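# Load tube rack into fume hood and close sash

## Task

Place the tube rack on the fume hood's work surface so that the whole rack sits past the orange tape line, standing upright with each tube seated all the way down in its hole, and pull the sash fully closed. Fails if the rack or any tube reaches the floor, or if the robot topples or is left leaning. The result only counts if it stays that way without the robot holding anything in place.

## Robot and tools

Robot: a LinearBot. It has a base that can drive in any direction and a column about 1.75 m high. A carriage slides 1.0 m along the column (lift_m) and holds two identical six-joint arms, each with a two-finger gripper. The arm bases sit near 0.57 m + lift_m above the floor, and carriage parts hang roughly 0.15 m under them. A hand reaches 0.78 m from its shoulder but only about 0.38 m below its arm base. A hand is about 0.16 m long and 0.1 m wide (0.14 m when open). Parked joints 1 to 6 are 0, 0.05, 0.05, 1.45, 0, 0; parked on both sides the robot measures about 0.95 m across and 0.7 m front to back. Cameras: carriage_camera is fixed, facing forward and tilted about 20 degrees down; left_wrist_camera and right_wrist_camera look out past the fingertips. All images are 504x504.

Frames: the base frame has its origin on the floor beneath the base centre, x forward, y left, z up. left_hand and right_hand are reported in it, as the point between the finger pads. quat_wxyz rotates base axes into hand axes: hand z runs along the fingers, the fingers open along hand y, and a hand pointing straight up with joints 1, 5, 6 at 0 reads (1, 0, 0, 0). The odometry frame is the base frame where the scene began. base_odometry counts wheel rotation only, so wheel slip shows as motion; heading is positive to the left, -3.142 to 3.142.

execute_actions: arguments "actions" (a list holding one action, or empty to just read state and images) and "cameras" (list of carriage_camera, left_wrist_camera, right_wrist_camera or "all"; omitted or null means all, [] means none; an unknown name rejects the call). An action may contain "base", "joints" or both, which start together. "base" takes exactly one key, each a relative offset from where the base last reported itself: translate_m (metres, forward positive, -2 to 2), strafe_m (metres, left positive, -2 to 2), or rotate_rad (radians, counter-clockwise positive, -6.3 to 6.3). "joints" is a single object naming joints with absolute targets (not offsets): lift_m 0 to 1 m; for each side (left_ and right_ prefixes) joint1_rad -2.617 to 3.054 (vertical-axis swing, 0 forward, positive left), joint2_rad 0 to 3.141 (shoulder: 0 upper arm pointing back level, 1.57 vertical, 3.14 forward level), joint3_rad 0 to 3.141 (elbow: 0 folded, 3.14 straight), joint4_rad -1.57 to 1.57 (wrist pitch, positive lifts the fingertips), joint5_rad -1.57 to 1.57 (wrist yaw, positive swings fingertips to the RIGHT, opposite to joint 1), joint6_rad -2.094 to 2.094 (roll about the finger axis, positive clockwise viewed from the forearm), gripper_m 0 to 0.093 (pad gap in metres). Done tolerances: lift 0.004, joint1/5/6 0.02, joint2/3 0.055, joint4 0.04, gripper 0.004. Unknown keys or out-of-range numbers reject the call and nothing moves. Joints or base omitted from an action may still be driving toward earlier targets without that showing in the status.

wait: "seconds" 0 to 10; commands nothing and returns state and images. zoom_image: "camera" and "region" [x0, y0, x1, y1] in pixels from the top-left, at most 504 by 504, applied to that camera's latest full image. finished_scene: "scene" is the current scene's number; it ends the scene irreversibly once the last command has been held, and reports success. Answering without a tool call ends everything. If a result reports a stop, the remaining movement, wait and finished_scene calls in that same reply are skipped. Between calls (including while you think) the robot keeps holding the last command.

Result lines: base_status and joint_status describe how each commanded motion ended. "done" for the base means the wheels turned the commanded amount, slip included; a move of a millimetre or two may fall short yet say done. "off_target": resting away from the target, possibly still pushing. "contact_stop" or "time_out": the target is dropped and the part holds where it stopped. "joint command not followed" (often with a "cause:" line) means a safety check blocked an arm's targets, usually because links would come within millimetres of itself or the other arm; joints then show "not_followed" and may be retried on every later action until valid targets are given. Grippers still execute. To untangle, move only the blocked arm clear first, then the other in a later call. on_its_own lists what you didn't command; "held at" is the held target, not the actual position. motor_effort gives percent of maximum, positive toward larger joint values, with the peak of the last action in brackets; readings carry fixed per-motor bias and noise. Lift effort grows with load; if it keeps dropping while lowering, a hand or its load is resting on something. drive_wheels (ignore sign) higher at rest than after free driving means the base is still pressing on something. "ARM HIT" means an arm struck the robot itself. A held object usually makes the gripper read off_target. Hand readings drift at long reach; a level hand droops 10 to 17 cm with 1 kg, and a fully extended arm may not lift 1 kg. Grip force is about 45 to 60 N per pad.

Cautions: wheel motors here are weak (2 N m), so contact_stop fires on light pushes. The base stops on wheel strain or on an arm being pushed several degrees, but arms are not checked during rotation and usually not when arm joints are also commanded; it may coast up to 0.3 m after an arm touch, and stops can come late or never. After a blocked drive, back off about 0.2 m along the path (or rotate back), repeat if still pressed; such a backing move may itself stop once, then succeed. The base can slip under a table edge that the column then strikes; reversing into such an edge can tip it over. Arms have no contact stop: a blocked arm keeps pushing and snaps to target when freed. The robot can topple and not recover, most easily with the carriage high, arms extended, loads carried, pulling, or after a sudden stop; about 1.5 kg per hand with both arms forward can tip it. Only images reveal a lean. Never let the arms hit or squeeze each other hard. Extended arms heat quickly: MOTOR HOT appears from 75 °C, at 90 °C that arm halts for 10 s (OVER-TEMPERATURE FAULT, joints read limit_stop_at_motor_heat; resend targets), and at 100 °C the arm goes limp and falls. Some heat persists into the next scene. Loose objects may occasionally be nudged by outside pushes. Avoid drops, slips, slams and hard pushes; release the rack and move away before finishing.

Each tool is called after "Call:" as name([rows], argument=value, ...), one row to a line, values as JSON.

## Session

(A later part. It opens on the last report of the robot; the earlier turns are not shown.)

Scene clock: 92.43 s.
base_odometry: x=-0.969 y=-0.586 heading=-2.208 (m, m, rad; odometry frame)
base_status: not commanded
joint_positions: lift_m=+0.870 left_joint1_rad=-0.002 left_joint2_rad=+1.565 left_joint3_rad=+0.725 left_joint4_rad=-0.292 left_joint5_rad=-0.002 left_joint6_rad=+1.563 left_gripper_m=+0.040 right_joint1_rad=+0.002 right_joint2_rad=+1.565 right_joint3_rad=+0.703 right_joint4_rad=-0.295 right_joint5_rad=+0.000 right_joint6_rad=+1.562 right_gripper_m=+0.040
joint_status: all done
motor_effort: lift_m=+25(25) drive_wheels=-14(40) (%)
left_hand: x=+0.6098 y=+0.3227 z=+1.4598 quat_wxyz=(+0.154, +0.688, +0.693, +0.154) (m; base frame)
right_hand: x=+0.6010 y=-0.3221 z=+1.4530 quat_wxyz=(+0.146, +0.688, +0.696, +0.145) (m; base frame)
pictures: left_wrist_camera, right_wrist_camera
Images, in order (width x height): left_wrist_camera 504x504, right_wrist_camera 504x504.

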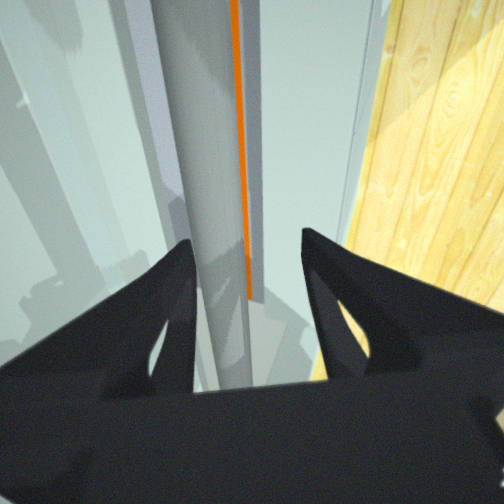

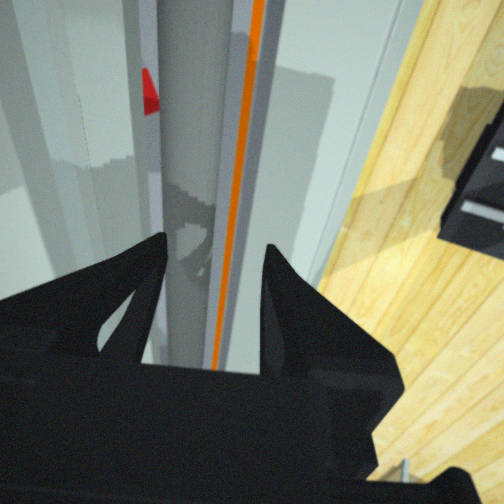

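Call:
execute_actions([
  {"base":{"translate_m":0.022},"joints":{"right_joint3_rad":0.745}},
], cameras=[])

Call:
execute_actions([
  {"joints":{"lift_m":0.835}},
], cameras=["left_wrist_camera","right_wrist_camera"])

Scene clock: 93.47 s.
base_odometry: x=-0.982 y=-0.603 heading=-2.210 (m, m, rad; odometry frame)
base_status: done
joint_positions: lift_m=+0.870 left_joint1_rad=-0.002 left_joint2_rad=+1.565 left_joint3_rad=+0.725 left_joint4_rad=-0.291 left_joint5_rad=-0.002 left_joint6_rad=+1.563 left_gripper_m=+0.040 right_joint1_rad=+0.002 right_joint2_rad=+1.565 right_joint3_rad=+0.720 right_joint4_rad=-0.294 right_joint5_rad=+0.000 right_joint6_rad=+1.562 right_gripper_m=+0.040
joint_status: all done
motor_effort: lift_m=+25(25) drive_wheels=+11(56) (%)
left_hand: x=+0.6099 y=+0.3227 z=+1.4599 quat_wxyz=(+0.154, +0.688, +0.693, +0.154) (m; base frame)
right_hand: x=+0.6075 y=-0.3221 z=+1.4584 quat_wxyz=(+0.152, +0.687, +0.694, +0.151) (m; base frame)
pictures: none
No camera images: the call's "cameras" was empty. Leave "cameras" out to get every camera's image.

Scene clock: 94.13 s.
base_odometry: x=-0.982 y=-0.603 heading=-2.210 (m, m, rad; odometry frame)
base_status: not commanded
joint_positions: lift_m=+0.835 left_joint1_rad=-0.002 left_joint2_rad=+1.567 left_joint3_rad=+0.725 left_joint4_rad=-0.288 left_joint5_rad=-0.002 left_joint6_rad=+1.563 left_gripper_m=+0.040 right_joint1_rad=+0.002 right_joint2_rad=+1.567 right_joint3_rad=+0.727 right_joint4_rad=-0.293 right_joint5_rad=+0.000 right_joint6_rad=+1.562 right_gripper_m=+0.040
joint_status: all done
motor_effort: lift_m=+25(27) drive_wheels=+11(11) (%)
left_hand: x=+0.6106 y=+0.3227 z=+1.4249 quat_wxyz=(+0.155, +0.688, +0.692, +0.155) (m; base frame)
right_hand: x=+0.6101 y=-0.3221 z=+1.4248 quat_wxyz=(+0.154, +0.686, +0.694, +0.153) (m; base frame)
pictures: left_wrist_camera, right_wrist_camera
Images, in order (width x height): left_wrist_camera 504x504, right_wrist_camera 504x504.

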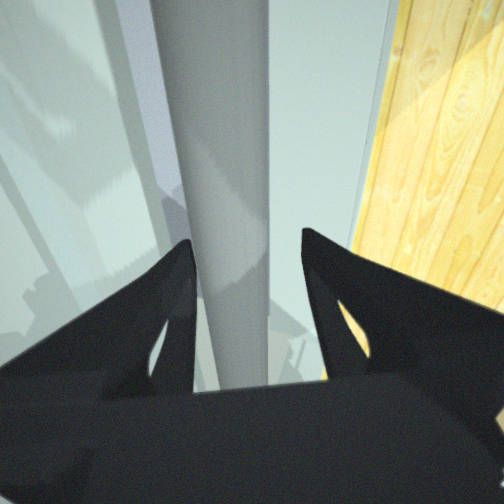

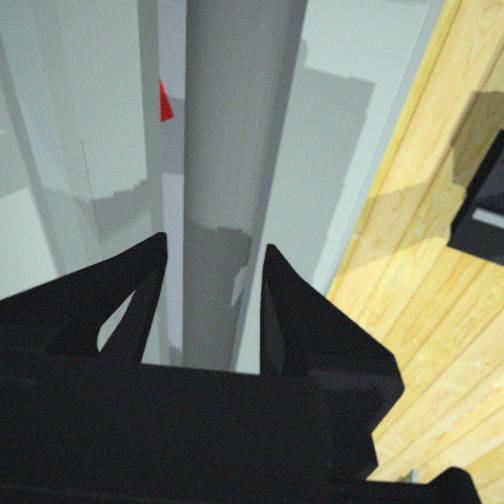

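Call:
execute_actions([
  {"base":{"translate_m":0.01},"joints":{"lift_m":0.81}},
], cameras=["left_wrist_camera","right_wrist_camera"])

Call:
execute_actions([
  {"joints":{"left_gripper_m":0.0,"right_gripper_m":0.0}},
], cameras=[])

Call:
execute_actions([
  {"joints":{"lift_m":0.74}},
])

Scene clock: 95.33 s.
base_odometry: x=-0.988 y=-0.611 heading=-2.211 (m, m, rad; odometry frame)
base_status: done
joint_positions: lift_m=+0.810 left_joint1_rad=-0.002 left_joint2_rad=+1.566 left_joint3_rad=+0.725 left_joint4_rad=-0.280 left_joint5_rad=-0.002 left_joint6_rad=+1.563 left_gripper_m=+0.040 right_joint1_rad=+0.002 right_joint2_rad=+1.568 right_joint3_rad=+0.727 right_joint4_rad=-0.293 right_joint5_rad=+0.000 right_joint6_rad=+1.562 right_gripper_m=+0.040
joint_status: all done
motor_effort: lift_m=+25(21) drive_wheels=+10(53) (%)
left_hand: x=+0.6123 y=+0.3227 z=+1.4009 quat_wxyz=(+0.157, +0.687, +0.691, +0.158) (m; base frame)
right_hand: x=+0.6102 y=-0.3221 z=+1.3997 quat_wxyz=(+0.154, +0.687, +0.694, +0.153) (m; base frame)
pictures: left_wrist_camera, right_wrist_camera
Images, in order (width x height): left_wrist_camera 504x504, right_wrist_camera 504x504.

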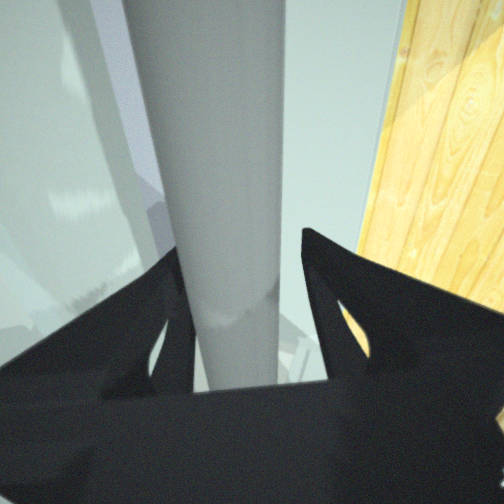

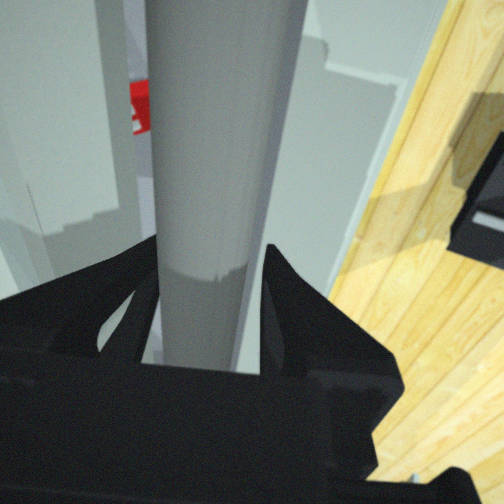

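Scene clock: 95.90 s.
base_odometry: x=-0.988 y=-0.611 heading=-2.211 (m, m, rad; odometry frame)
base_status: not commanded
joint_positions: lift_m=+0.810 left_joint1_rad=-0.002 left_joint2_rad=+1.566 left_joint3_rad=+0.725 left_joint4_rad=-0.260 left_joint5_rad=-0.004 left_joint6_rad=+1.580 left_gripper_m=+0.023 right_joint1_rad=+0.002 right_joint2_rad=+1.568 right_joint3_rad=+0.727 right_joint4_rad=-0.289 right_joint5_rad=-0.001 right_joint6_rad=+1.576 right_gripper_m=+0.022
joint_status: left_gripper_m off_target (ended at +0.023, target +0.000); right_gripper_m off_target (ended at +0.022, target +0.000)
motor_effort: lift_m=+25(25) drive_wheels=-11(11) (%)
left_hand: x=+0.6170 y=+0.3229 z=+1.4033 quat_wxyz=(+0.163, +0.691, +0.684, +0.166) (m; base frame)
right_hand: x=+0.6111 y=-0.3219 z=+1.4003 quat_wxyz=(+0.154, +0.691, +0.689, +0.156) (m; base frame)
pictures: none
No camera images: the call's "cameras" was empty. Leave "cameras" out to get every camera's image.

Scene clock: 96.93 s.
base_odometry: x=-0.988 y=-0.611 heading=-2.211 (m, m, rad; odometry frame)
base_status: not commanded
joint_positions: lift_m=+0.740 left_joint1_rad=-0.002 left_joint2_rad=+1.549 left_joint3_rad=+0.752 left_joint4_rad=-0.304 left_joint5_rad=-0.004 left_joint6_rad=+1.584 left_gripper_m=+0.023 right_joint1_rad=+0.002 right_joint2_rad=+1.579 right_joint3_rad=+0.751 right_joint4_rad=-0.302 right_joint5_rad=-0.001 right_joint6_rad=+1.580 right_gripper_m=+0.021
joint_status: all done
motor_effort: lift_m=+24(27) drive_wheels=+14(46) (%)
left_hand: x=+0.6185 y=+0.3230 z=+1.3426 quat_wxyz=(+0.162, +0.693, +0.683, +0.167) (m; base frame)
right_hand: x=+0.6159 y=-0.3218 z=+1.3330 quat_wxyz=(+0.153, +0.692, +0.688, +0.156) (m; base frame)
pictures: carriage_camera, left_wrist_camera, right_wrist_camera
Images, in order (width x height): carriage_camera 504x504, left_wrist_camera 504x504, right_wrist_camera 504x504.

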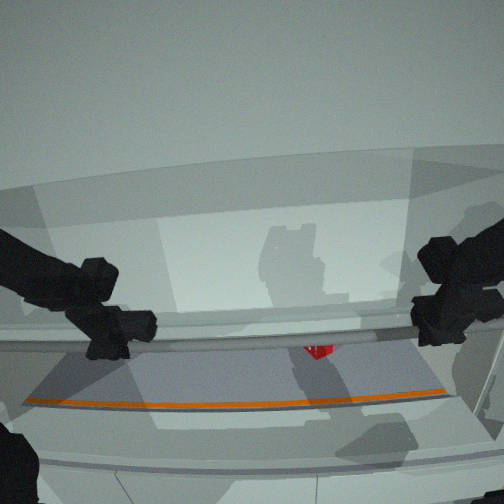

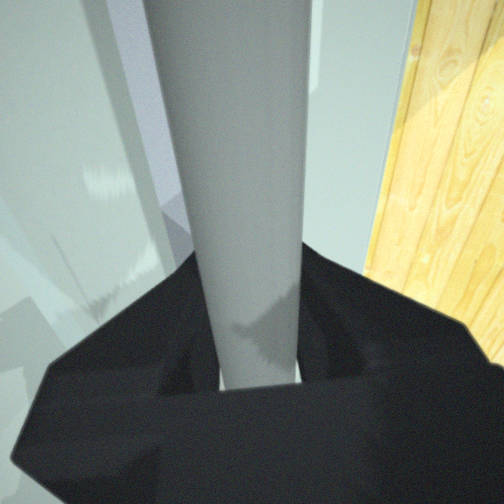

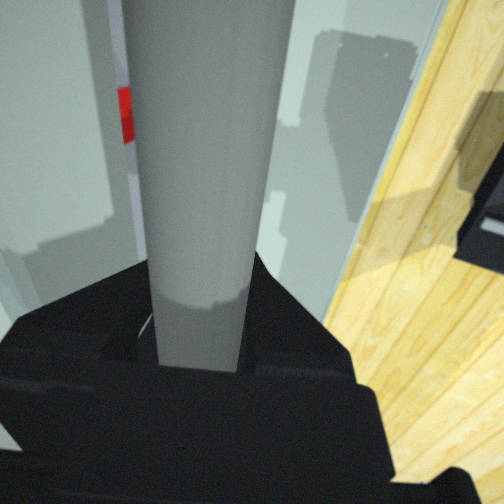

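Moving.

Call:
execute_actions([
  {"joints":{"lift_m":0.46}},
])

Call:
execute_actions([
  {"joints":{"lift_m":0.40}},
])

Scene clock: 98.83 s.
base_odometry: x=-0.988 y=-0.611 heading=-2.211 (m, m, rad; odometry frame)
base_status: not commanded
joint_positions: lift_m=+0.460 left_joint1_rad=-0.002 left_joint2_rad=+1.565 left_joint3_rad=+0.750 left_joint4_rad=-0.262 left_joint5_rad=-0.005 left_joint6_rad=+1.585 left_gripper_m=+0.021 right_joint1_rad=+0.002 right_joint2_rad=+1.589 right_joint3_rad=+0.753 right_joint4_rad=-0.273 right_joint5_rad=-0.002 right_joint6_rad=+1.580 right_gripper_m=+0.020
joint_status: all done
motor_effort: lift_m=+26(28) drive_wheels=+6(47) (%)
left_hand: x=+0.6256 y=+0.3231 z=+1.0615 quat_wxyz=(+0.170, +0.691, +0.681, +0.176) (m; base frame)
right_hand: x=+0.6219 y=-0.3217 z=+1.0531 quat_wxyz=(+0.160, +0.691, +0.686, +0.163) (m; base frame)
pictures: carriage_camera, left_wrist_camera, right_wrist_camera
Images, in order (width x height): carriage_camera 504x504, left_wrist_camera 504x504, right_wrist_camera 504x504.

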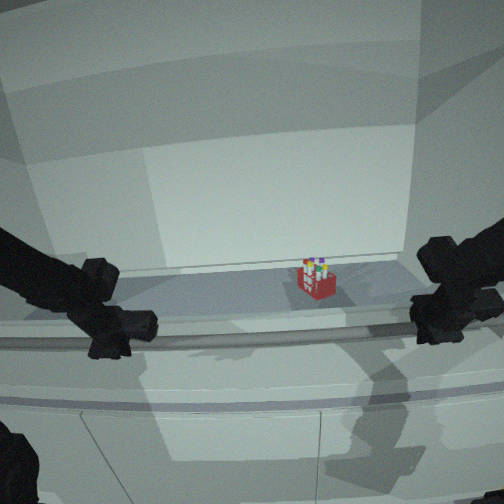

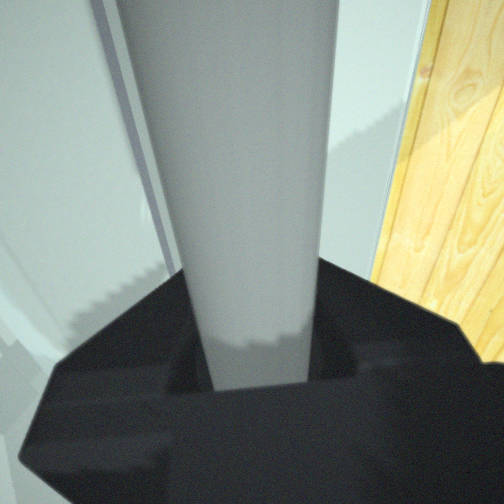

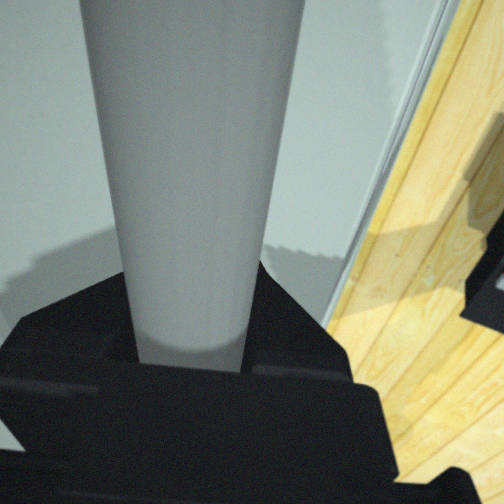

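Scene clock: 99.83 s.
base_odometry: x=-0.988 y=-0.611 heading=-2.211 (m, m, rad; odometry frame)
base_status: not commanded
joint_positions: lift_m=+0.400 left_joint1_rad=-0.002 left_joint2_rad=+1.545 left_joint3_rad=+0.762 left_joint4_rad=-0.281 left_joint5_rad=-0.005 left_joint6_rad=+1.585 left_gripper_m=+0.020 right_joint1_rad=+0.002 right_joint2_rad=+1.567 right_joint3_rad=+0.766 right_joint4_rad=-0.294 right_joint5_rad=-0.001 right_joint6_rad=+1.579 right_gripper_m=+0.020
joint_status: all done
motor_effort: lift_m=+23(26) drive_wheels=+16(44) (%)
left_hand: x=+0.6274 y=+0.3231 z=+1.0099 quat_wxyz=(+0.175, +0.690, +0.679, +0.180) (m; base frame)
right_hand: x=+0.6237 y=-0.3218 z=+1.0022 quat_wxyz=(+0.165, +0.689, +0.685, +0.168) (m; base frame)
pictures: carriage_camera, left_wrist_camera, right_wrist_camera
Images, in order (width x height): carriage_camera 504x504, left_wrist_camera 504x504, right_wrist_camera 504x504.

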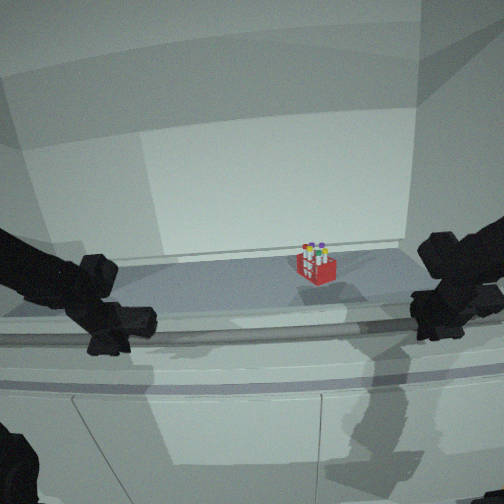

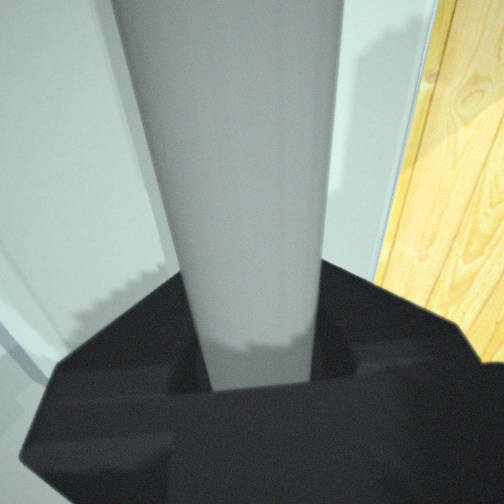

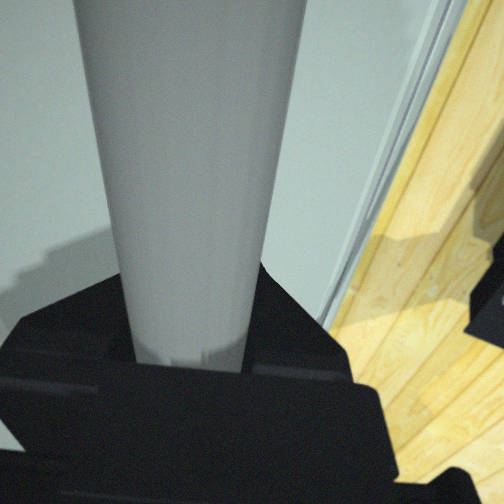

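Call:
execute_actions([
  {"joints":{"lift_m":0.36}},
])

Scene clock: 100.70 s.
base_odometry: x=-0.988 y=-0.611 heading=-2.211 (m, m, rad; odometry frame)
base_status: not commanded
joint_positions: lift_m=+0.361 left_joint1_rad=-0.002 left_joint2_rad=+1.485 left_joint3_rad=+0.762 left_joint4_rad=-0.284 left_joint5_rad=-0.006 left_joint6_rad=+1.585 left_gripper_m=+0.020 right_joint1_rad=+0.002 right_joint2_rad=+1.494 right_joint3_rad=+0.760 right_joint4_rad=-0.296 right_joint5_rad=-0.002 right_joint6_rad=+1.579 right_gripper_m=+0.019
joint_status: all done
motor_effort: lift_m=+19(20) drive_wheels=+35(37) (%)
left_hand: x=+0.6309 y=+0.3232 z=+0.9897 quat_wxyz=(+0.193, +0.684, +0.674, +0.200) (m; base frame)
right_hand: x=+0.6273 y=-0.3217 z=+0.9844 quat_wxyz=(+0.187, +0.683, +0.680, +0.190) (m; base frame)
pictures: carriage_camera, left_wrist_camera, right_wrist_camera
Images, in order (width x height): carriage_camera 504x504, left_wrist_camera 504x504, right_wrist_camera 504x504.

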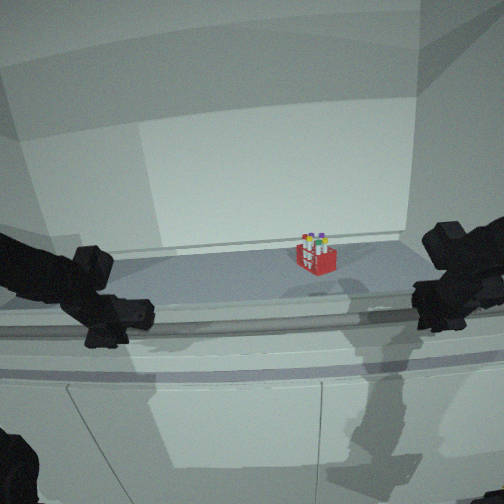

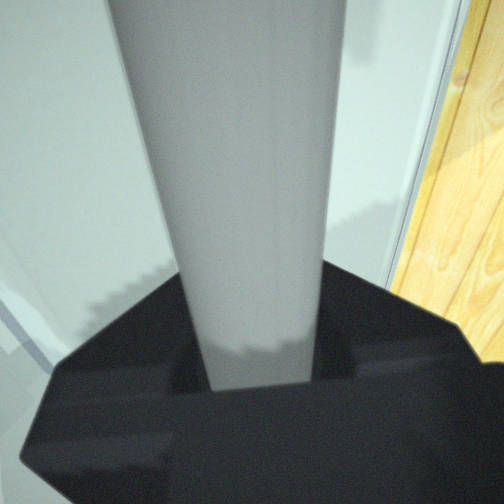

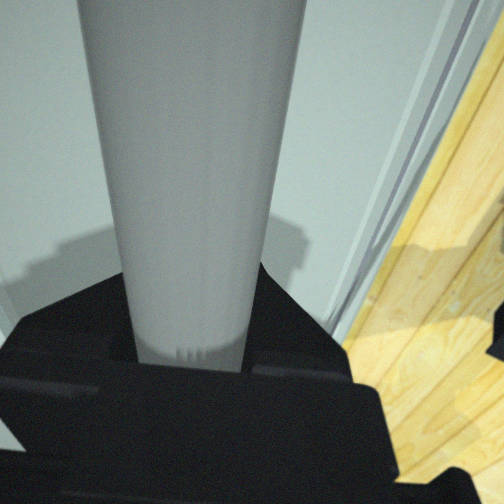

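Stalled. Regrip higher and push again to be sure.

Call:
execute_actions([
  {"joints":{"lift_m":0.415,"left_gripper_m":0.035,"right_gripper_m":0.035}},
], cameras=["left_wrist_camera","right_wrist_camera"])

Call:
execute_actions([
  {"joints":{"left_gripper_m":0.0,"right_gripper_m":0.0}},
], cameras=[])

Call:
execute_actions([
  {"joints":{"lift_m":0.365}},
], cameras=["left_wrist_camera","right_wrist_camera"])

Scene clock: 101.73 s.
base_odometry: x=-0.988 y=-0.611 heading=-2.211 (m, m, rad; odometry frame)
base_status: not commanded
joint_positions: lift_m=+0.415 left_joint1_rad=-0.002 left_joint2_rad=+1.563 left_joint3_rad=+0.750 left_joint4_rad=-0.282 left_joint5_rad=-0.005 left_joint6_rad=+1.579 left_gripper_m=+0.035 right_joint1_rad=+0.002 right_joint2_rad=+1.565 right_joint3_rad=+0.759 right_joint4_rad=-0.321 right_joint5_rad=-0.002 right_joint6_rad=+1.579 right_gripper_m=+0.035
joint_status: all done
motor_effort: lift_m=+32(48) drive_wheels=-8(36) (%)
left_hand: x=+0.6213 y=+0.3232 z=+1.0141 quat_wxyz=(+0.164, +0.690, +0.684, +0.169) (m; base frame)
right_hand: x=+0.6157 y=-0.3217 z=+1.0121 quat_wxyz=(+0.154, +0.692, +0.688, +0.157) (m; base frame)
pictures: left_wrist_camera, right_wrist_camera
Images, in order (width x height): left_wrist_camera 504x504, right_wrist_camera 504x504.

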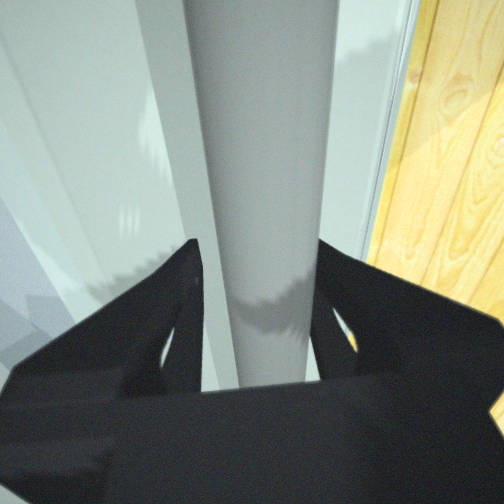

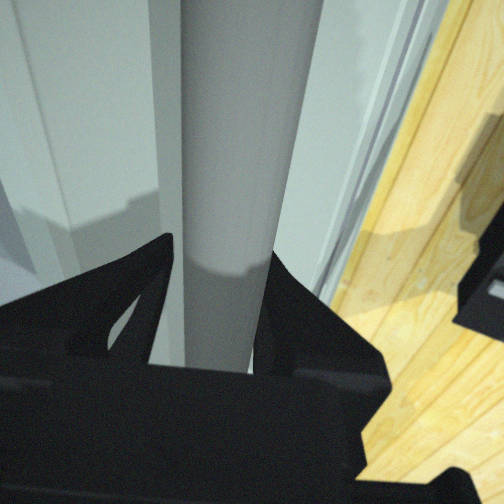

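Scene clock: 102.27 s.
base_odometry: x=-0.988 y=-0.611 heading=-2.211 (m, m, rad; odometry frame)
base_status: not commanded
joint_positions: lift_m=+0.415 left_joint1_rad=-0.002 left_joint2_rad=+1.563 left_joint3_rad=+0.746 left_joint4_rad=-0.295 left_joint5_rad=-0.005 left_joint6_rad=+1.582 left_gripper_m=+0.023 right_joint1_rad=+0.002 right_joint2_rad=+1.565 right_joint3_rad=+0.754 right_joint4_rad=-0.336 right_joint5_rad=-0.002 right_joint6_rad=+1.579 right_gripper_m=+0.022
joint_status: left_gripper_m off_target (ended at +0.023, target +0.000); right_gripper_m off_target (ended at +0.022, target +0.000)
motor_effort: lift_m=+32(32) drive_wheels=+6(9) (%)
left_hand: x=+0.6171 y=+0.3232 z=+1.0115 quat_wxyz=(+0.158, +0.693, +0.685, +0.163) (m; base frame)
right_hand: x=+0.6106 y=-0.3217 z=+1.0090 quat_wxyz=(+0.147, +0.693, +0.689, +0.150) (m; base frame)
pictures: none
No camera images: the call's "cameras" was empty. Leave "cameras" out to get every camera's image.

Scene clock: 103.07 s.
base_odometry: x=-0.988 y=-0.611 heading=-2.211 (m, m, rad; odometry frame)
base_status: not commanded
joint_positions: lift_m=+0.366 left_joint1_rad=-0.002 left_joint2_rad=+1.488 left_joint3_rad=+0.752 left_joint4_rad=-0.321 left_joint5_rad=-0.006 left_joint6_rad=+1.584 left_gripper_m=+0.023 right_joint1_rad=+0.002 right_joint2_rad=+1.486 right_joint3_rad=+0.759 right_joint4_rad=-0.362 right_joint5_rad=-0.003 right_joint6_rad=+1.580 right_gripper_m=+0.022
joint_status: all done
motor_effort: lift_m=+17(28) drive_wheels=+37(44) (%)
left_hand: x=+0.6197 y=+0.3234 z=+0.9857 quat_wxyz=(+0.176, +0.688, +0.679, +0.183) (m; base frame)
right_hand: x=+0.6135 y=-0.3215 z=+0.9841 quat_wxyz=(+0.167, +0.689, +0.685, +0.171) (m; base frame)
pictures: left_wrist_camera, right_wrist_camera
Images, in order (width x height): left_wrist_camera 504x504, right_wrist_camera 504x504.

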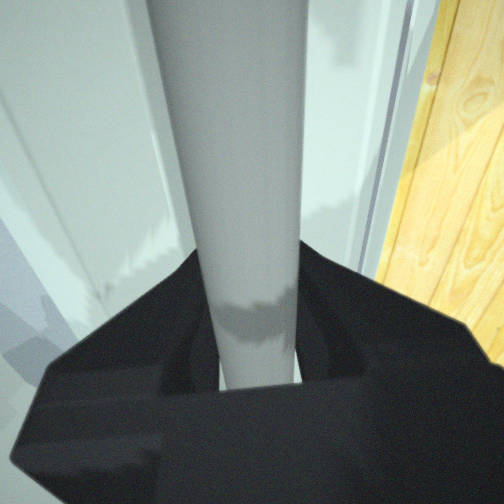

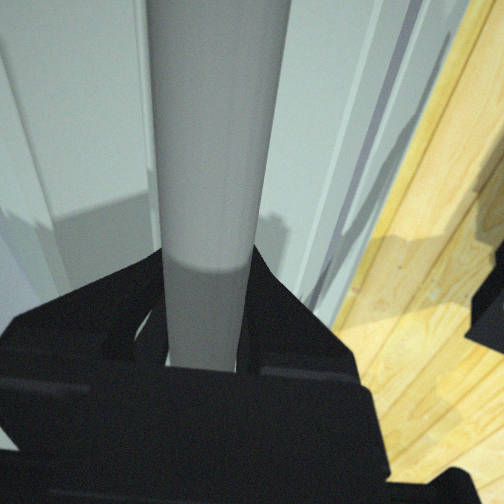

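Call:
execute_actions([
  {"joints":{"lift_m":0.415,"left_gripper_m":0.035,"right_gripper_m":0.035}},
], cameras=["left_wrist_camera","right_wrist_camera"])

Scene clock: 104.07 s.
base_odometry: x=-0.988 y=-0.611 heading=-2.211 (m, m, rad; odometry frame)
base_status: not commanded
joint_positions: lift_m=+0.415 left_joint1_rad=-0.002 left_joint2_rad=+1.562 left_joint3_rad=+0.747 left_joint4_rad=-0.313 left_joint5_rad=-0.006 left_joint6_rad=+1.580 left_gripper_m=+0.035 right_joint1_rad=+0.002 right_joint2_rad=+1.570 right_joint3_rad=+0.753 right_joint4_rad=-0.344 right_joint5_rad=-0.003 right_joint6_rad=+1.580 right_gripper_m=+0.035
joint_status: all done
motor_effort: lift_m=+33(37) drive_wheels=+7(38) (%)
left_hand: x=+0.6134 y=+0.3234 z=+1.0101 quat_wxyz=(+0.152, +0.693, +0.687, +0.158) (m; base frame)
right_hand: x=+0.6082 y=-0.3216 z=+1.0064 quat_wxyz=(+0.142, +0.694, +0.690, +0.146) (m; base frame)
pictures: left_wrist_camera, right_wrist_camera
Images, in order (width x height): left_wrist_camera 504x504, right_wrist_camera 504x504.

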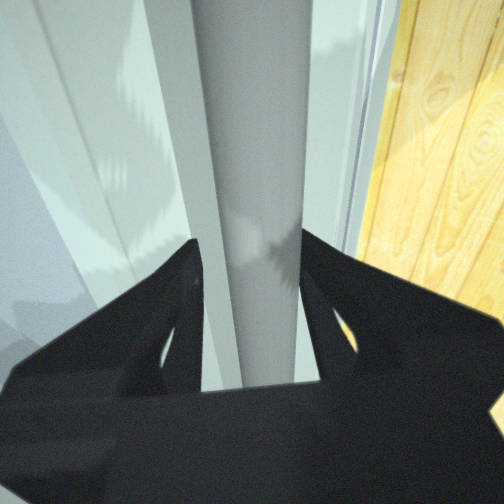

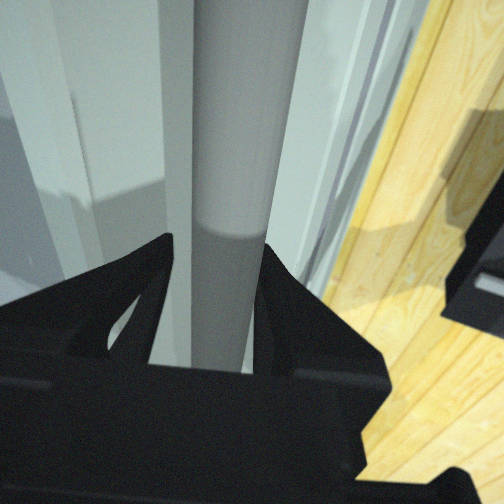

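Call:
execute_actions([
  {"joints":{"lift_m":0.407}},
], cameras=[])

Call:
execute_actions([
  {"joints":{"left_gripper_m":0.0,"right_gripper_m":0.0}},
], cameras=[])

Call:
execute_actions([
  {"joints":{"lift_m":0.355}},
], cameras=["left_wrist_camera","right_wrist_camera"])

Call:
execute_actions([
  {"joints":{"lift_m":0.415,"left_gripper_m":0.035,"right_gripper_m":0.035}},
], cameras=["left_wrist_camera","right_wrist_camera"])

Scene clock: 105.03 s.
base_odometry: x=-0.988 y=-0.611 heading=-2.211 (m, m, rad; odometry frame)
base_status: not commanded
joint_positions: lift_m=+0.407 left_joint1_rad=-0.002 left_joint2_rad=+1.563 left_joint3_rad=+0.745 left_joint4_rad=-0.300 left_joint5_rad=-0.006 left_joint6_rad=+1.579 left_gripper_m=+0.035 right_joint1_rad=+0.002 right_joint2_rad=+1.570 right_joint3_rad=+0.753 right_joint4_rad=-0.331 right_joint5_rad=-0.003 right_joint6_rad=+1.580 right_gripper_m=+0.035
joint_status: all done
motor_effort: lift_m=+25(26) drive_wheels=+8(13) (%)
left_hand: x=+0.6158 y=+0.3233 z=+1.0034 quat_wxyz=(+0.156, +0.692, +0.686, +0.161) (m; base frame)
right_hand: x=+0.6109 y=-0.3216 z=+1.0003 quat_wxyz=(+0.146, +0.693, +0.689, +0.150) (m; base frame)
pictures: none
No camera images: the call's "cameras" was empty. Leave "cameras" out to get every camera's image.

Scene clock: 105.57 s.
base_odometry: x=-0.988 y=-0.611 heading=-2.211 (m, m, rad; odometry frame)
base_status: not commanded
joint_positions: lift_m=+0.407 left_joint1_rad=-0.002 left_joint2_rad=+1.563 left_joint3_rad=+0.743 left_joint4_rad=-0.312 left_joint5_rad=-0.006 left_joint6_rad=+1.579 left_gripper_m=+0.024 right_joint1_rad=+0.002 right_joint2_rad=+1.570 right_joint3_rad=+0.750 right_joint4_rad=-0.345 right_joint5_rad=-0.003 right_joint6_rad=+1.580 right_gripper_m=+0.023
joint_status: left_gripper_m off_target (ended at +0.024, target +0.000); right_gripper_m off_target (ended at +0.023, target +0.000)
motor_effort: lift_m=+25(25) drive_wheels=+8(8) (%)
left_hand: x=+0.6121 y=+0.3233 z=+1.0013 quat_wxyz=(+0.151, +0.693, +0.687, +0.156) (m; base frame)
right_hand: x=+0.6065 y=-0.3216 z=+0.9978 quat_wxyz=(+0.140, +0.695, +0.691, +0.144) (m; base frame)
pictures: none
No camera images: the call's "cameras" was empty. Leave "cameras" out to get every camera's image.

Scene clock: 106.40 s.
base_odometry: x=-0.988 y=-0.610 heading=-2.211 (m, m, rad; odometry frame)
base_status: not commanded
joint_positions: lift_m=+0.363 left_joint1_rad=-0.002 left_joint2_rad=+1.475 left_joint3_rad=+0.757 left_joint4_rad=-0.352 left_joint5_rad=-0.007 left_joint6_rad=+1.582 left_gripper_m=+0.024 right_joint1_rad=+0.002 right_joint2_rad=+1.469 right_joint3_rad=+0.764 right_joint4_rad=-0.396 right_joint5_rad=-0.003 right_joint6_rad=+1.580 right_gripper_m=+0.023
joint_status: lift_m contact_stop (moved -0.044 of -0.052)
on_its_own: lift_m is held at +0.363, not at your +0.355, since a contact_stop
motor_effort: lift_m=+25(25) drive_wheels=+43(46) (%)
left_hand: x=+0.6155 y=+0.3234 z=+0.9850 quat_wxyz=(+0.172, +0.689, +0.681, +0.178) (m; base frame)
right_hand: x=+0.6089 y=-0.3215 z=+0.9844 quat_wxyz=(+0.163, +0.690, +0.686, +0.167) (m; base frame)
pictures: left_wrist_camera, right_wrist_camera
Images, in order (width x height): left_wrist_camera 504x504, right_wrist_camera 504x504.

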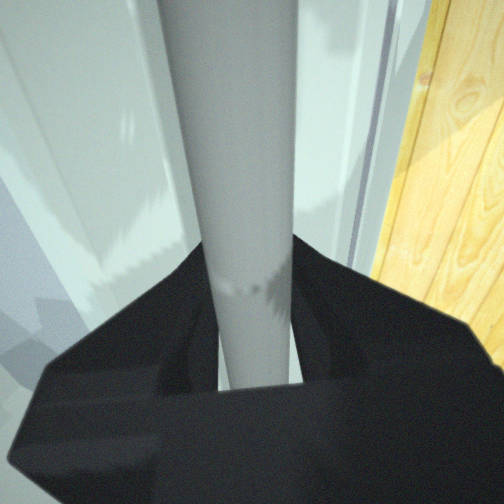

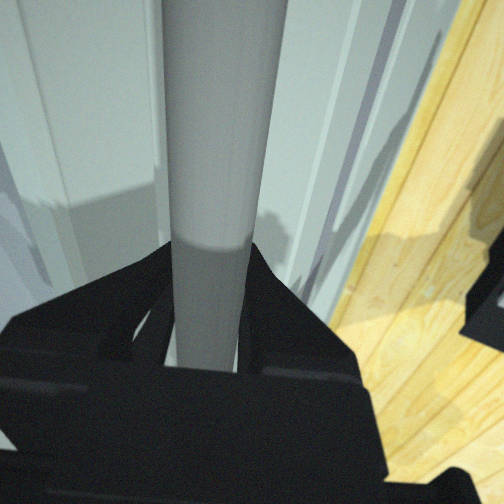

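not run: a stop came earlier in this reply.

Call:
execute_actions([
  {"joints":{"lift_m":0.44,"left_gripper_m":0.035,"right_gripper_m":0.035}},
], cameras=[])

Call:
execute_actions([
  {"base":{"translate_m":-0.008},"joints":{"left_gripper_m":0.013,"right_gripper_m":0.013}},
], cameras=[])

Call:
execute_actions([
  {"joints":{"lift_m":0.415}},
], cameras=["left_wrist_camera","right_wrist_camera"])

Scene clock: 107.77 s.
base_odometry: x=-0.988 y=-0.611 heading=-2.211 (m, m, rad; odometry frame)
base_status: not commanded
joint_positions: lift_m=+0.440 left_joint1_rad=-0.002 left_joint2_rad=+1.567 left_joint3_rad=+0.742 left_joint4_rad=-0.297 left_joint5_rad=-0.006 left_joint6_rad=+1.579 left_gripper_m=+0.035 right_joint1_rad=+0.002 right_joint2_rad=+1.576 right_joint3_rad=+0.749 right_joint4_rad=-0.300 right_joint5_rad=-0.003 right_joint6_rad=+1.579 right_gripper_m=+0.035
joint_status: all done
motor_effort: lift_m=+32(32) drive_wheels=+8(43) (%)
left_hand: x=+0.6147 y=+0.3234 z=+1.0336 quat_wxyz=(+0.154, +0.692, +0.687, +0.160) (m; base frame)
right_hand: x=+0.6158 y=-0.3215 z=+1.0329 quat_wxyz=(+0.154, +0.692, +0.688, +0.158) (m; base frame)
pictures: none
No camera images: the call's "cameras" was empty. Leave "cameras" out to get every camera's image.

Scene clock: 108.53 s.
base_odometry: x=-0.983 y=-0.605 heading=-2.211 (m, m, rad; odometry frame)
base_status: done
joint_positions: lift_m=+0.440 left_joint1_rad=-0.002 left_joint2_rad=+1.567 left_joint3_rad=+0.742 left_joint4_rad=-0.294 left_joint5_rad=-0.006 left_joint6_rad=+1.578 left_gripper_m=+0.013 right_joint1_rad=+0.002 right_joint2_rad=+1.576 right_joint3_rad=+0.749 right_joint4_rad=-0.296 right_joint5_rad=-0.003 right_joint6_rad=+1.579 right_gripper_m=+0.013
joint_status: all done
motor_effort: lift_m=+32(32) drive_wheels=+4(51) (%)
left_hand: x=+0.6153 y=+0.3233 z=+1.0339 quat_wxyz=(+0.156, +0.692, +0.686, +0.161) (m; base frame)
right_hand: x=+0.6167 y=-0.3215 z=+1.0333 quat_wxyz=(+0.155, +0.691, +0.688, +0.159) (m; base frame)
pictures: none
No camera images: the call's "cameras" was empty. Leave "cameras" out to get every camera's image.

Scene clock: 109.13 s.
base_odometry: x=-0.983 y=-0.605 heading=-2.211 (m, m, rad; odometry frame)
base_status: not commanded
joint_positions: lift_m=+0.416 left_joint1_rad=-0.002 left_joint2_rad=+1.526 left_joint3_rad=+0.743 left_joint4_rad=-0.304 left_joint5_rad=-0.005 left_joint6_rad=+1.578 left_gripper_m=+0.013 right_joint1_rad=+0.002 right_joint2_rad=+1.569 right_joint3_rad=+0.749 right_joint4_rad=-0.257 right_joint5_rad=-0.003 right_joint6_rad=+1.578 right_gripper_m=+0.013
joint_status: all done
motor_effort: lift_m=+21(22) drive_wheels=+5(5) (%)
left_hand: x=+0.6173 y=+0.3231 z=+1.0221 quat_wxyz=(+0.167, +0.689, +0.684, +0.172) (m; base frame)
right_hand: x=+0.6261 y=-0.3216 z=+1.0160 quat_wxyz=(+0.171, +0.687, +0.684, +0.175) (m; base frame)
pictures: left_wrist_camera, right_wrist_camera
Images, in order (width x height): left_wrist_camera 504x504, right_wrist_camera 504x504.

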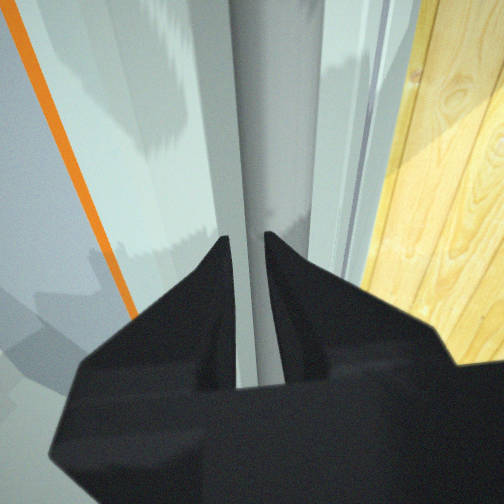

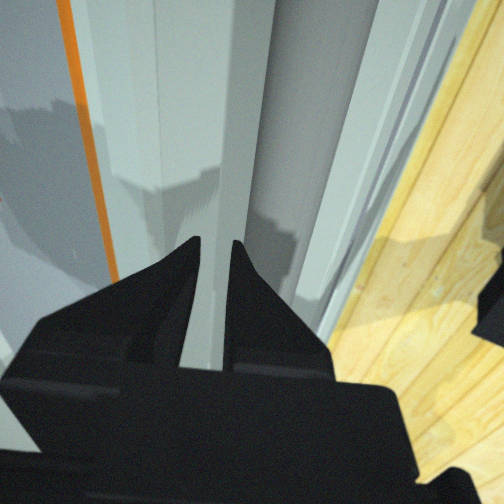

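Call:
execute_actions([
  {"joints":{"lift_m":0.44}},
], cameras=[])

Call:
execute_actions([
  {"base":{"translate_m":-0.013},"joints":{"right_joint4_rad":-0.33,"left_gripper_m":0.016,"right_gripper_m":0.016}},
], cameras=[])

Call:
execute_actions([
  {"joints":{"lift_m":0.39}},
])

Scene clock: 110.10 s.
base_odometry: x=-0.983 y=-0.605 heading=-2.211 (m, m, rad; odometry frame)
base_status: not commanded
joint_positions: lift_m=+0.440 left_joint1_rad=-0.002 left_joint2_rad=+1.560 left_joint3_rad=+0.743 left_joint4_rad=-0.295 left_joint5_rad=-0.005 left_joint6_rad=+1.578 left_gripper_m=+0.013 right_joint1_rad=+0.002 right_joint2_rad=+1.569 right_joint3_rad=+0.749 right_joint4_rad=-0.283 right_joint5_rad=-0.003 right_joint6_rad=+1.578 right_gripper_m=+0.013
joint_status: all done
motor_effort: lift_m=+32(39) drive_wheels=+4(6) (%)
left_hand: x=+0.6162 y=+0.3231 z=+1.0364 quat_wxyz=(+0.159, +0.691, +0.686, +0.163) (m; base frame)
right_hand: x=+0.6203 y=-0.3216 z=+1.0370 quat_wxyz=(+0.162, +0.689, +0.686, +0.166) (m; base frame)
pictures: none
No camera images: the call's "cameras" was empty. Leave "cameras" out to get every camera's image.

Scene clock: 110.90 s.
base_odometry: x=-0.975 y=-0.594 heading=-2.211 (m, m, rad; odometry frame)
base_status: done
joint_positions: lift_m=+0.440 left_joint1_rad=-0.002 left_joint2_rad=+1.560 left_joint3_rad=+0.743 left_joint4_rad=-0.293 left_joint5_rad=-0.005 left_joint6_rad=+1.578 left_gripper_m=+0.016 right_joint1_rad=+0.002 right_joint2_rad=+1.569 right_joint3_rad=+0.749 right_joint4_rad=-0.328 right_joint5_rad=-0.003 right_joint6_rad=+1.578 right_gripper_m=+0.016
joint_status: all done
motor_effort: lift_m=+32(32) drive_wheels=+5(45) (%)
left_hand: x=+0.6166 y=+0.3231 z=+1.0366 quat_wxyz=(+0.159, +0.691, +0.686, +0.163) (m; base frame)
right_hand: x=+0.6104 y=-0.3216 z=+1.0322 quat_wxyz=(+0.147, +0.693, +0.690, +0.150) (m; base frame)
pictures: none
No camera images: the call's "cameras" was empty. Leave "cameras" out to get every camera's image.

Scene clock: 111.67 s.
base_odometry: x=-0.975 y=-0.594 heading=-2.211 (m, m, rad; odometry frame)
base_status: not commanded
joint_positions: lift_m=+0.391 left_joint1_rad=-0.002 left_joint2_rad=+1.511 left_joint3_rad=+0.747 left_joint4_rad=-0.298 left_joint5_rad=-0.004 left_joint6_rad=+1.577 left_gripper_m=+0.016 right_joint1_rad=+0.002 right_joint2_rad=+1.503 right_joint3_rad=+0.756 right_joint4_rad=-0.347 right_joint5_rad=-0.001 right_joint6_rad=+1.578 right_gripper_m=+0.016
joint_status: all done
motor_effort: lift_m=+17(24) drive_wheels=+21(32) (%)
left_hand: x=+0.6212 y=+0.3230 z=+1.0044 quat_wxyz=(+0.176, +0.687, +0.682, +0.180) (m; base frame)
right_hand: x=+0.6144 y=-0.3218 z=+1.0043 quat_wxyz=(+0.166, +0.689, +0.686, +0.168) (m; base frame)
pictures: carriage_camera, left_wrist_camera, right_wrist_camera
Images, in order (width x height): carriage_camera 504x504, left_wrist_camera 504x504, right_wrist_camera 504x504.

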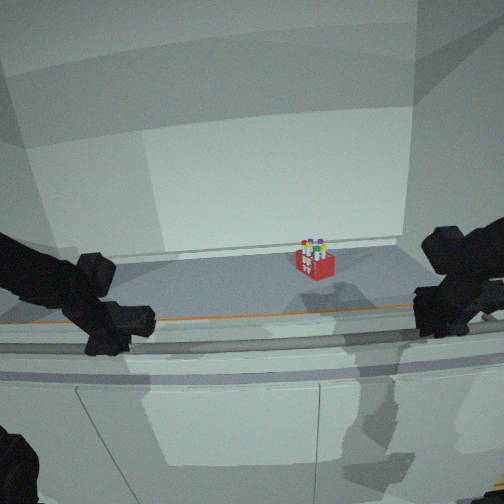

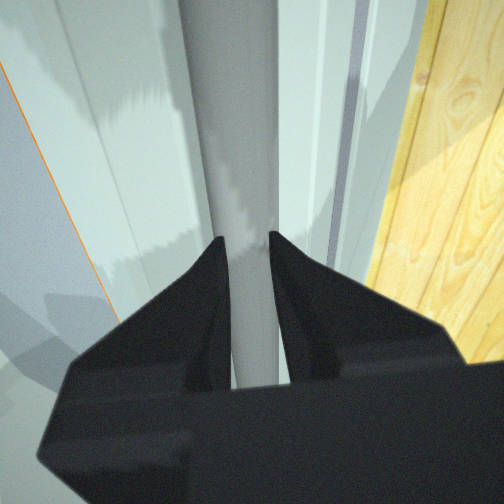

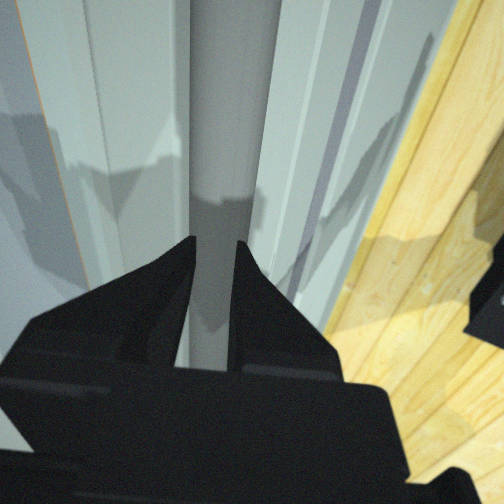

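Call:
execute_actions([
  {"joints":{"lift_m":0.372}},
], cameras=["left_wrist_camera"])

Scene clock: 112.37 s.
base_odometry: x=-0.975 y=-0.594 heading=-2.211 (m, m, rad; odometry frame)
base_status: not commanded
joint_positions: lift_m=+0.380 left_joint1_rad=-0.002 left_joint2_rad=+1.480 left_joint3_rad=+0.756 left_joint4_rad=-0.322 left_joint5_rad=-0.004 left_joint6_rad=+1.577 left_gripper_m=+0.016 right_joint1_rad=+0.002 right_joint2_rad=+1.476 right_joint3_rad=+0.774 right_joint4_rad=-0.381 right_joint5_rad=-0.001 right_joint6_rad=+1.578 right_gripper_m=+0.016
joint_status: lift_m contact_stop (moved -0.011 of -0.019)
on_its_own: lift_m is held at +0.380, not at your +0.372, since a contact_stop
motor_effort: lift_m=+26(25) drive_wheels=+30(37) (%)
left_hand: x=+0.6212 y=+0.3230 z=+1.0036 quat_wxyz=(+0.181, +0.685, +0.681, +0.185) (m; base frame)
right_hand: x=+0.6146 y=-0.3218 z=+1.0039 quat_wxyz=(+0.169, +0.688, +0.685, +0.172) (m; base frame)
pictures: left_wrist_camera
Images, in order (width x height): left_wrist_camera 504x504.

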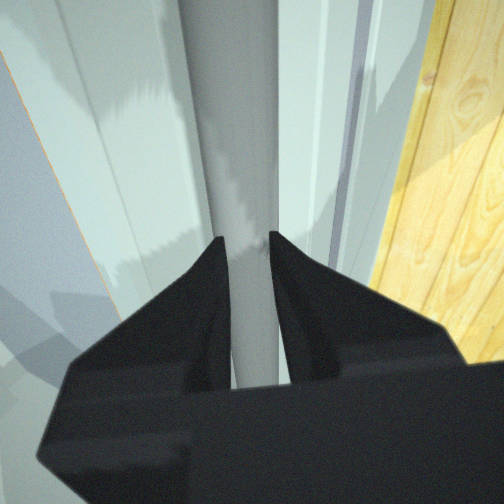

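Hard stop: shut.

Call:
execute_actions([
  {"joints":{"lift_m":0.47}},
], cameras=[])

Call:
execute_actions([
  {"base":{"translate_m":-0.5}},
], cameras=["carriage_camera"])

Call:
finished_scene(scene=1)

Scene clock: 113.53 s.
base_odometry: x=-0.976 y=-0.594 heading=-2.211 (m, m, rad; odometry frame)
base_status: not commanded
joint_positions: lift_m=+0.470 left_joint1_rad=-0.002 left_joint2_rad=+1.565 left_joint3_rad=+0.748 left_joint4_rad=-0.292 left_joint5_rad=-0.004 left_joint6_rad=+1.577 left_gripper_m=+0.016 right_joint1_rad=+0.002 right_joint2_rad=+1.569 right_joint3_rad=+0.761 right_joint4_rad=-0.334 right_joint5_rad=-0.001 right_joint6_rad=+1.578 right_gripper_m=+0.016
joint_status: all done
motor_effort: lift_m=+32(36) drive_wheels=-2(30) (%)
left_hand: x=+0.6181 y=+0.3230 z=+1.0667 quat_wxyz=(+0.160, +0.691, +0.686, +0.164) (m; base frame)
right_hand: x=+0.6133 y=-0.3218 z=+1.0654 quat_wxyz=(+0.150, +0.692, +0.689, +0.152) (m; base frame)
pictures: none
No camera images: the call's "cameras" was empty. Leave "cameras" out to get every camera's image.

Scene clock: 116.63 s.
base_odometry: x=-0.676 y=-0.194 heading=-2.213 (m, m, rad; odometry frame)
base_status: done
joint_positions: lift_m=+0.470 left_joint1_rad=-0.002 left_joint2_rad=+1.565 left_joint3_rad=+0.748 left_joint4_rad=-0.289 left_joint5_rad=-0.004 left_joint6_rad=+1.577 left_gripper_m=+0.016 right_joint1_rad=+0.002 right_joint2_rad=+1.569 right_joint3_rad=+0.761 right_joint4_rad=-0.330 right_joint5_rad=-0.001 right_joint6_rad=+1.578 right_gripper_m=+0.016
joint_status: not commanded
motor_effort: lift_m=+32(32) drive_wheels=-17(57) (%)
left_hand: x=+0.6188 y=+0.3229 z=+1.0671 quat_wxyz=(+0.161, +0.691, +0.686, +0.164) (m; base frame)
right_hand: x=+0.6141 y=-0.3219 z=+1.0658 quat_wxyz=(+0.151, +0.692, +0.689, +0.153) (m; base frame)
pictures: carriage_camera
Images, in order (width x height): carriage_camera 504x504.

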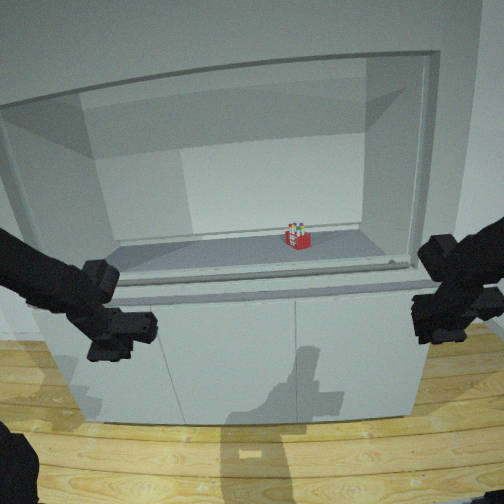

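The scene is finished: the task was done.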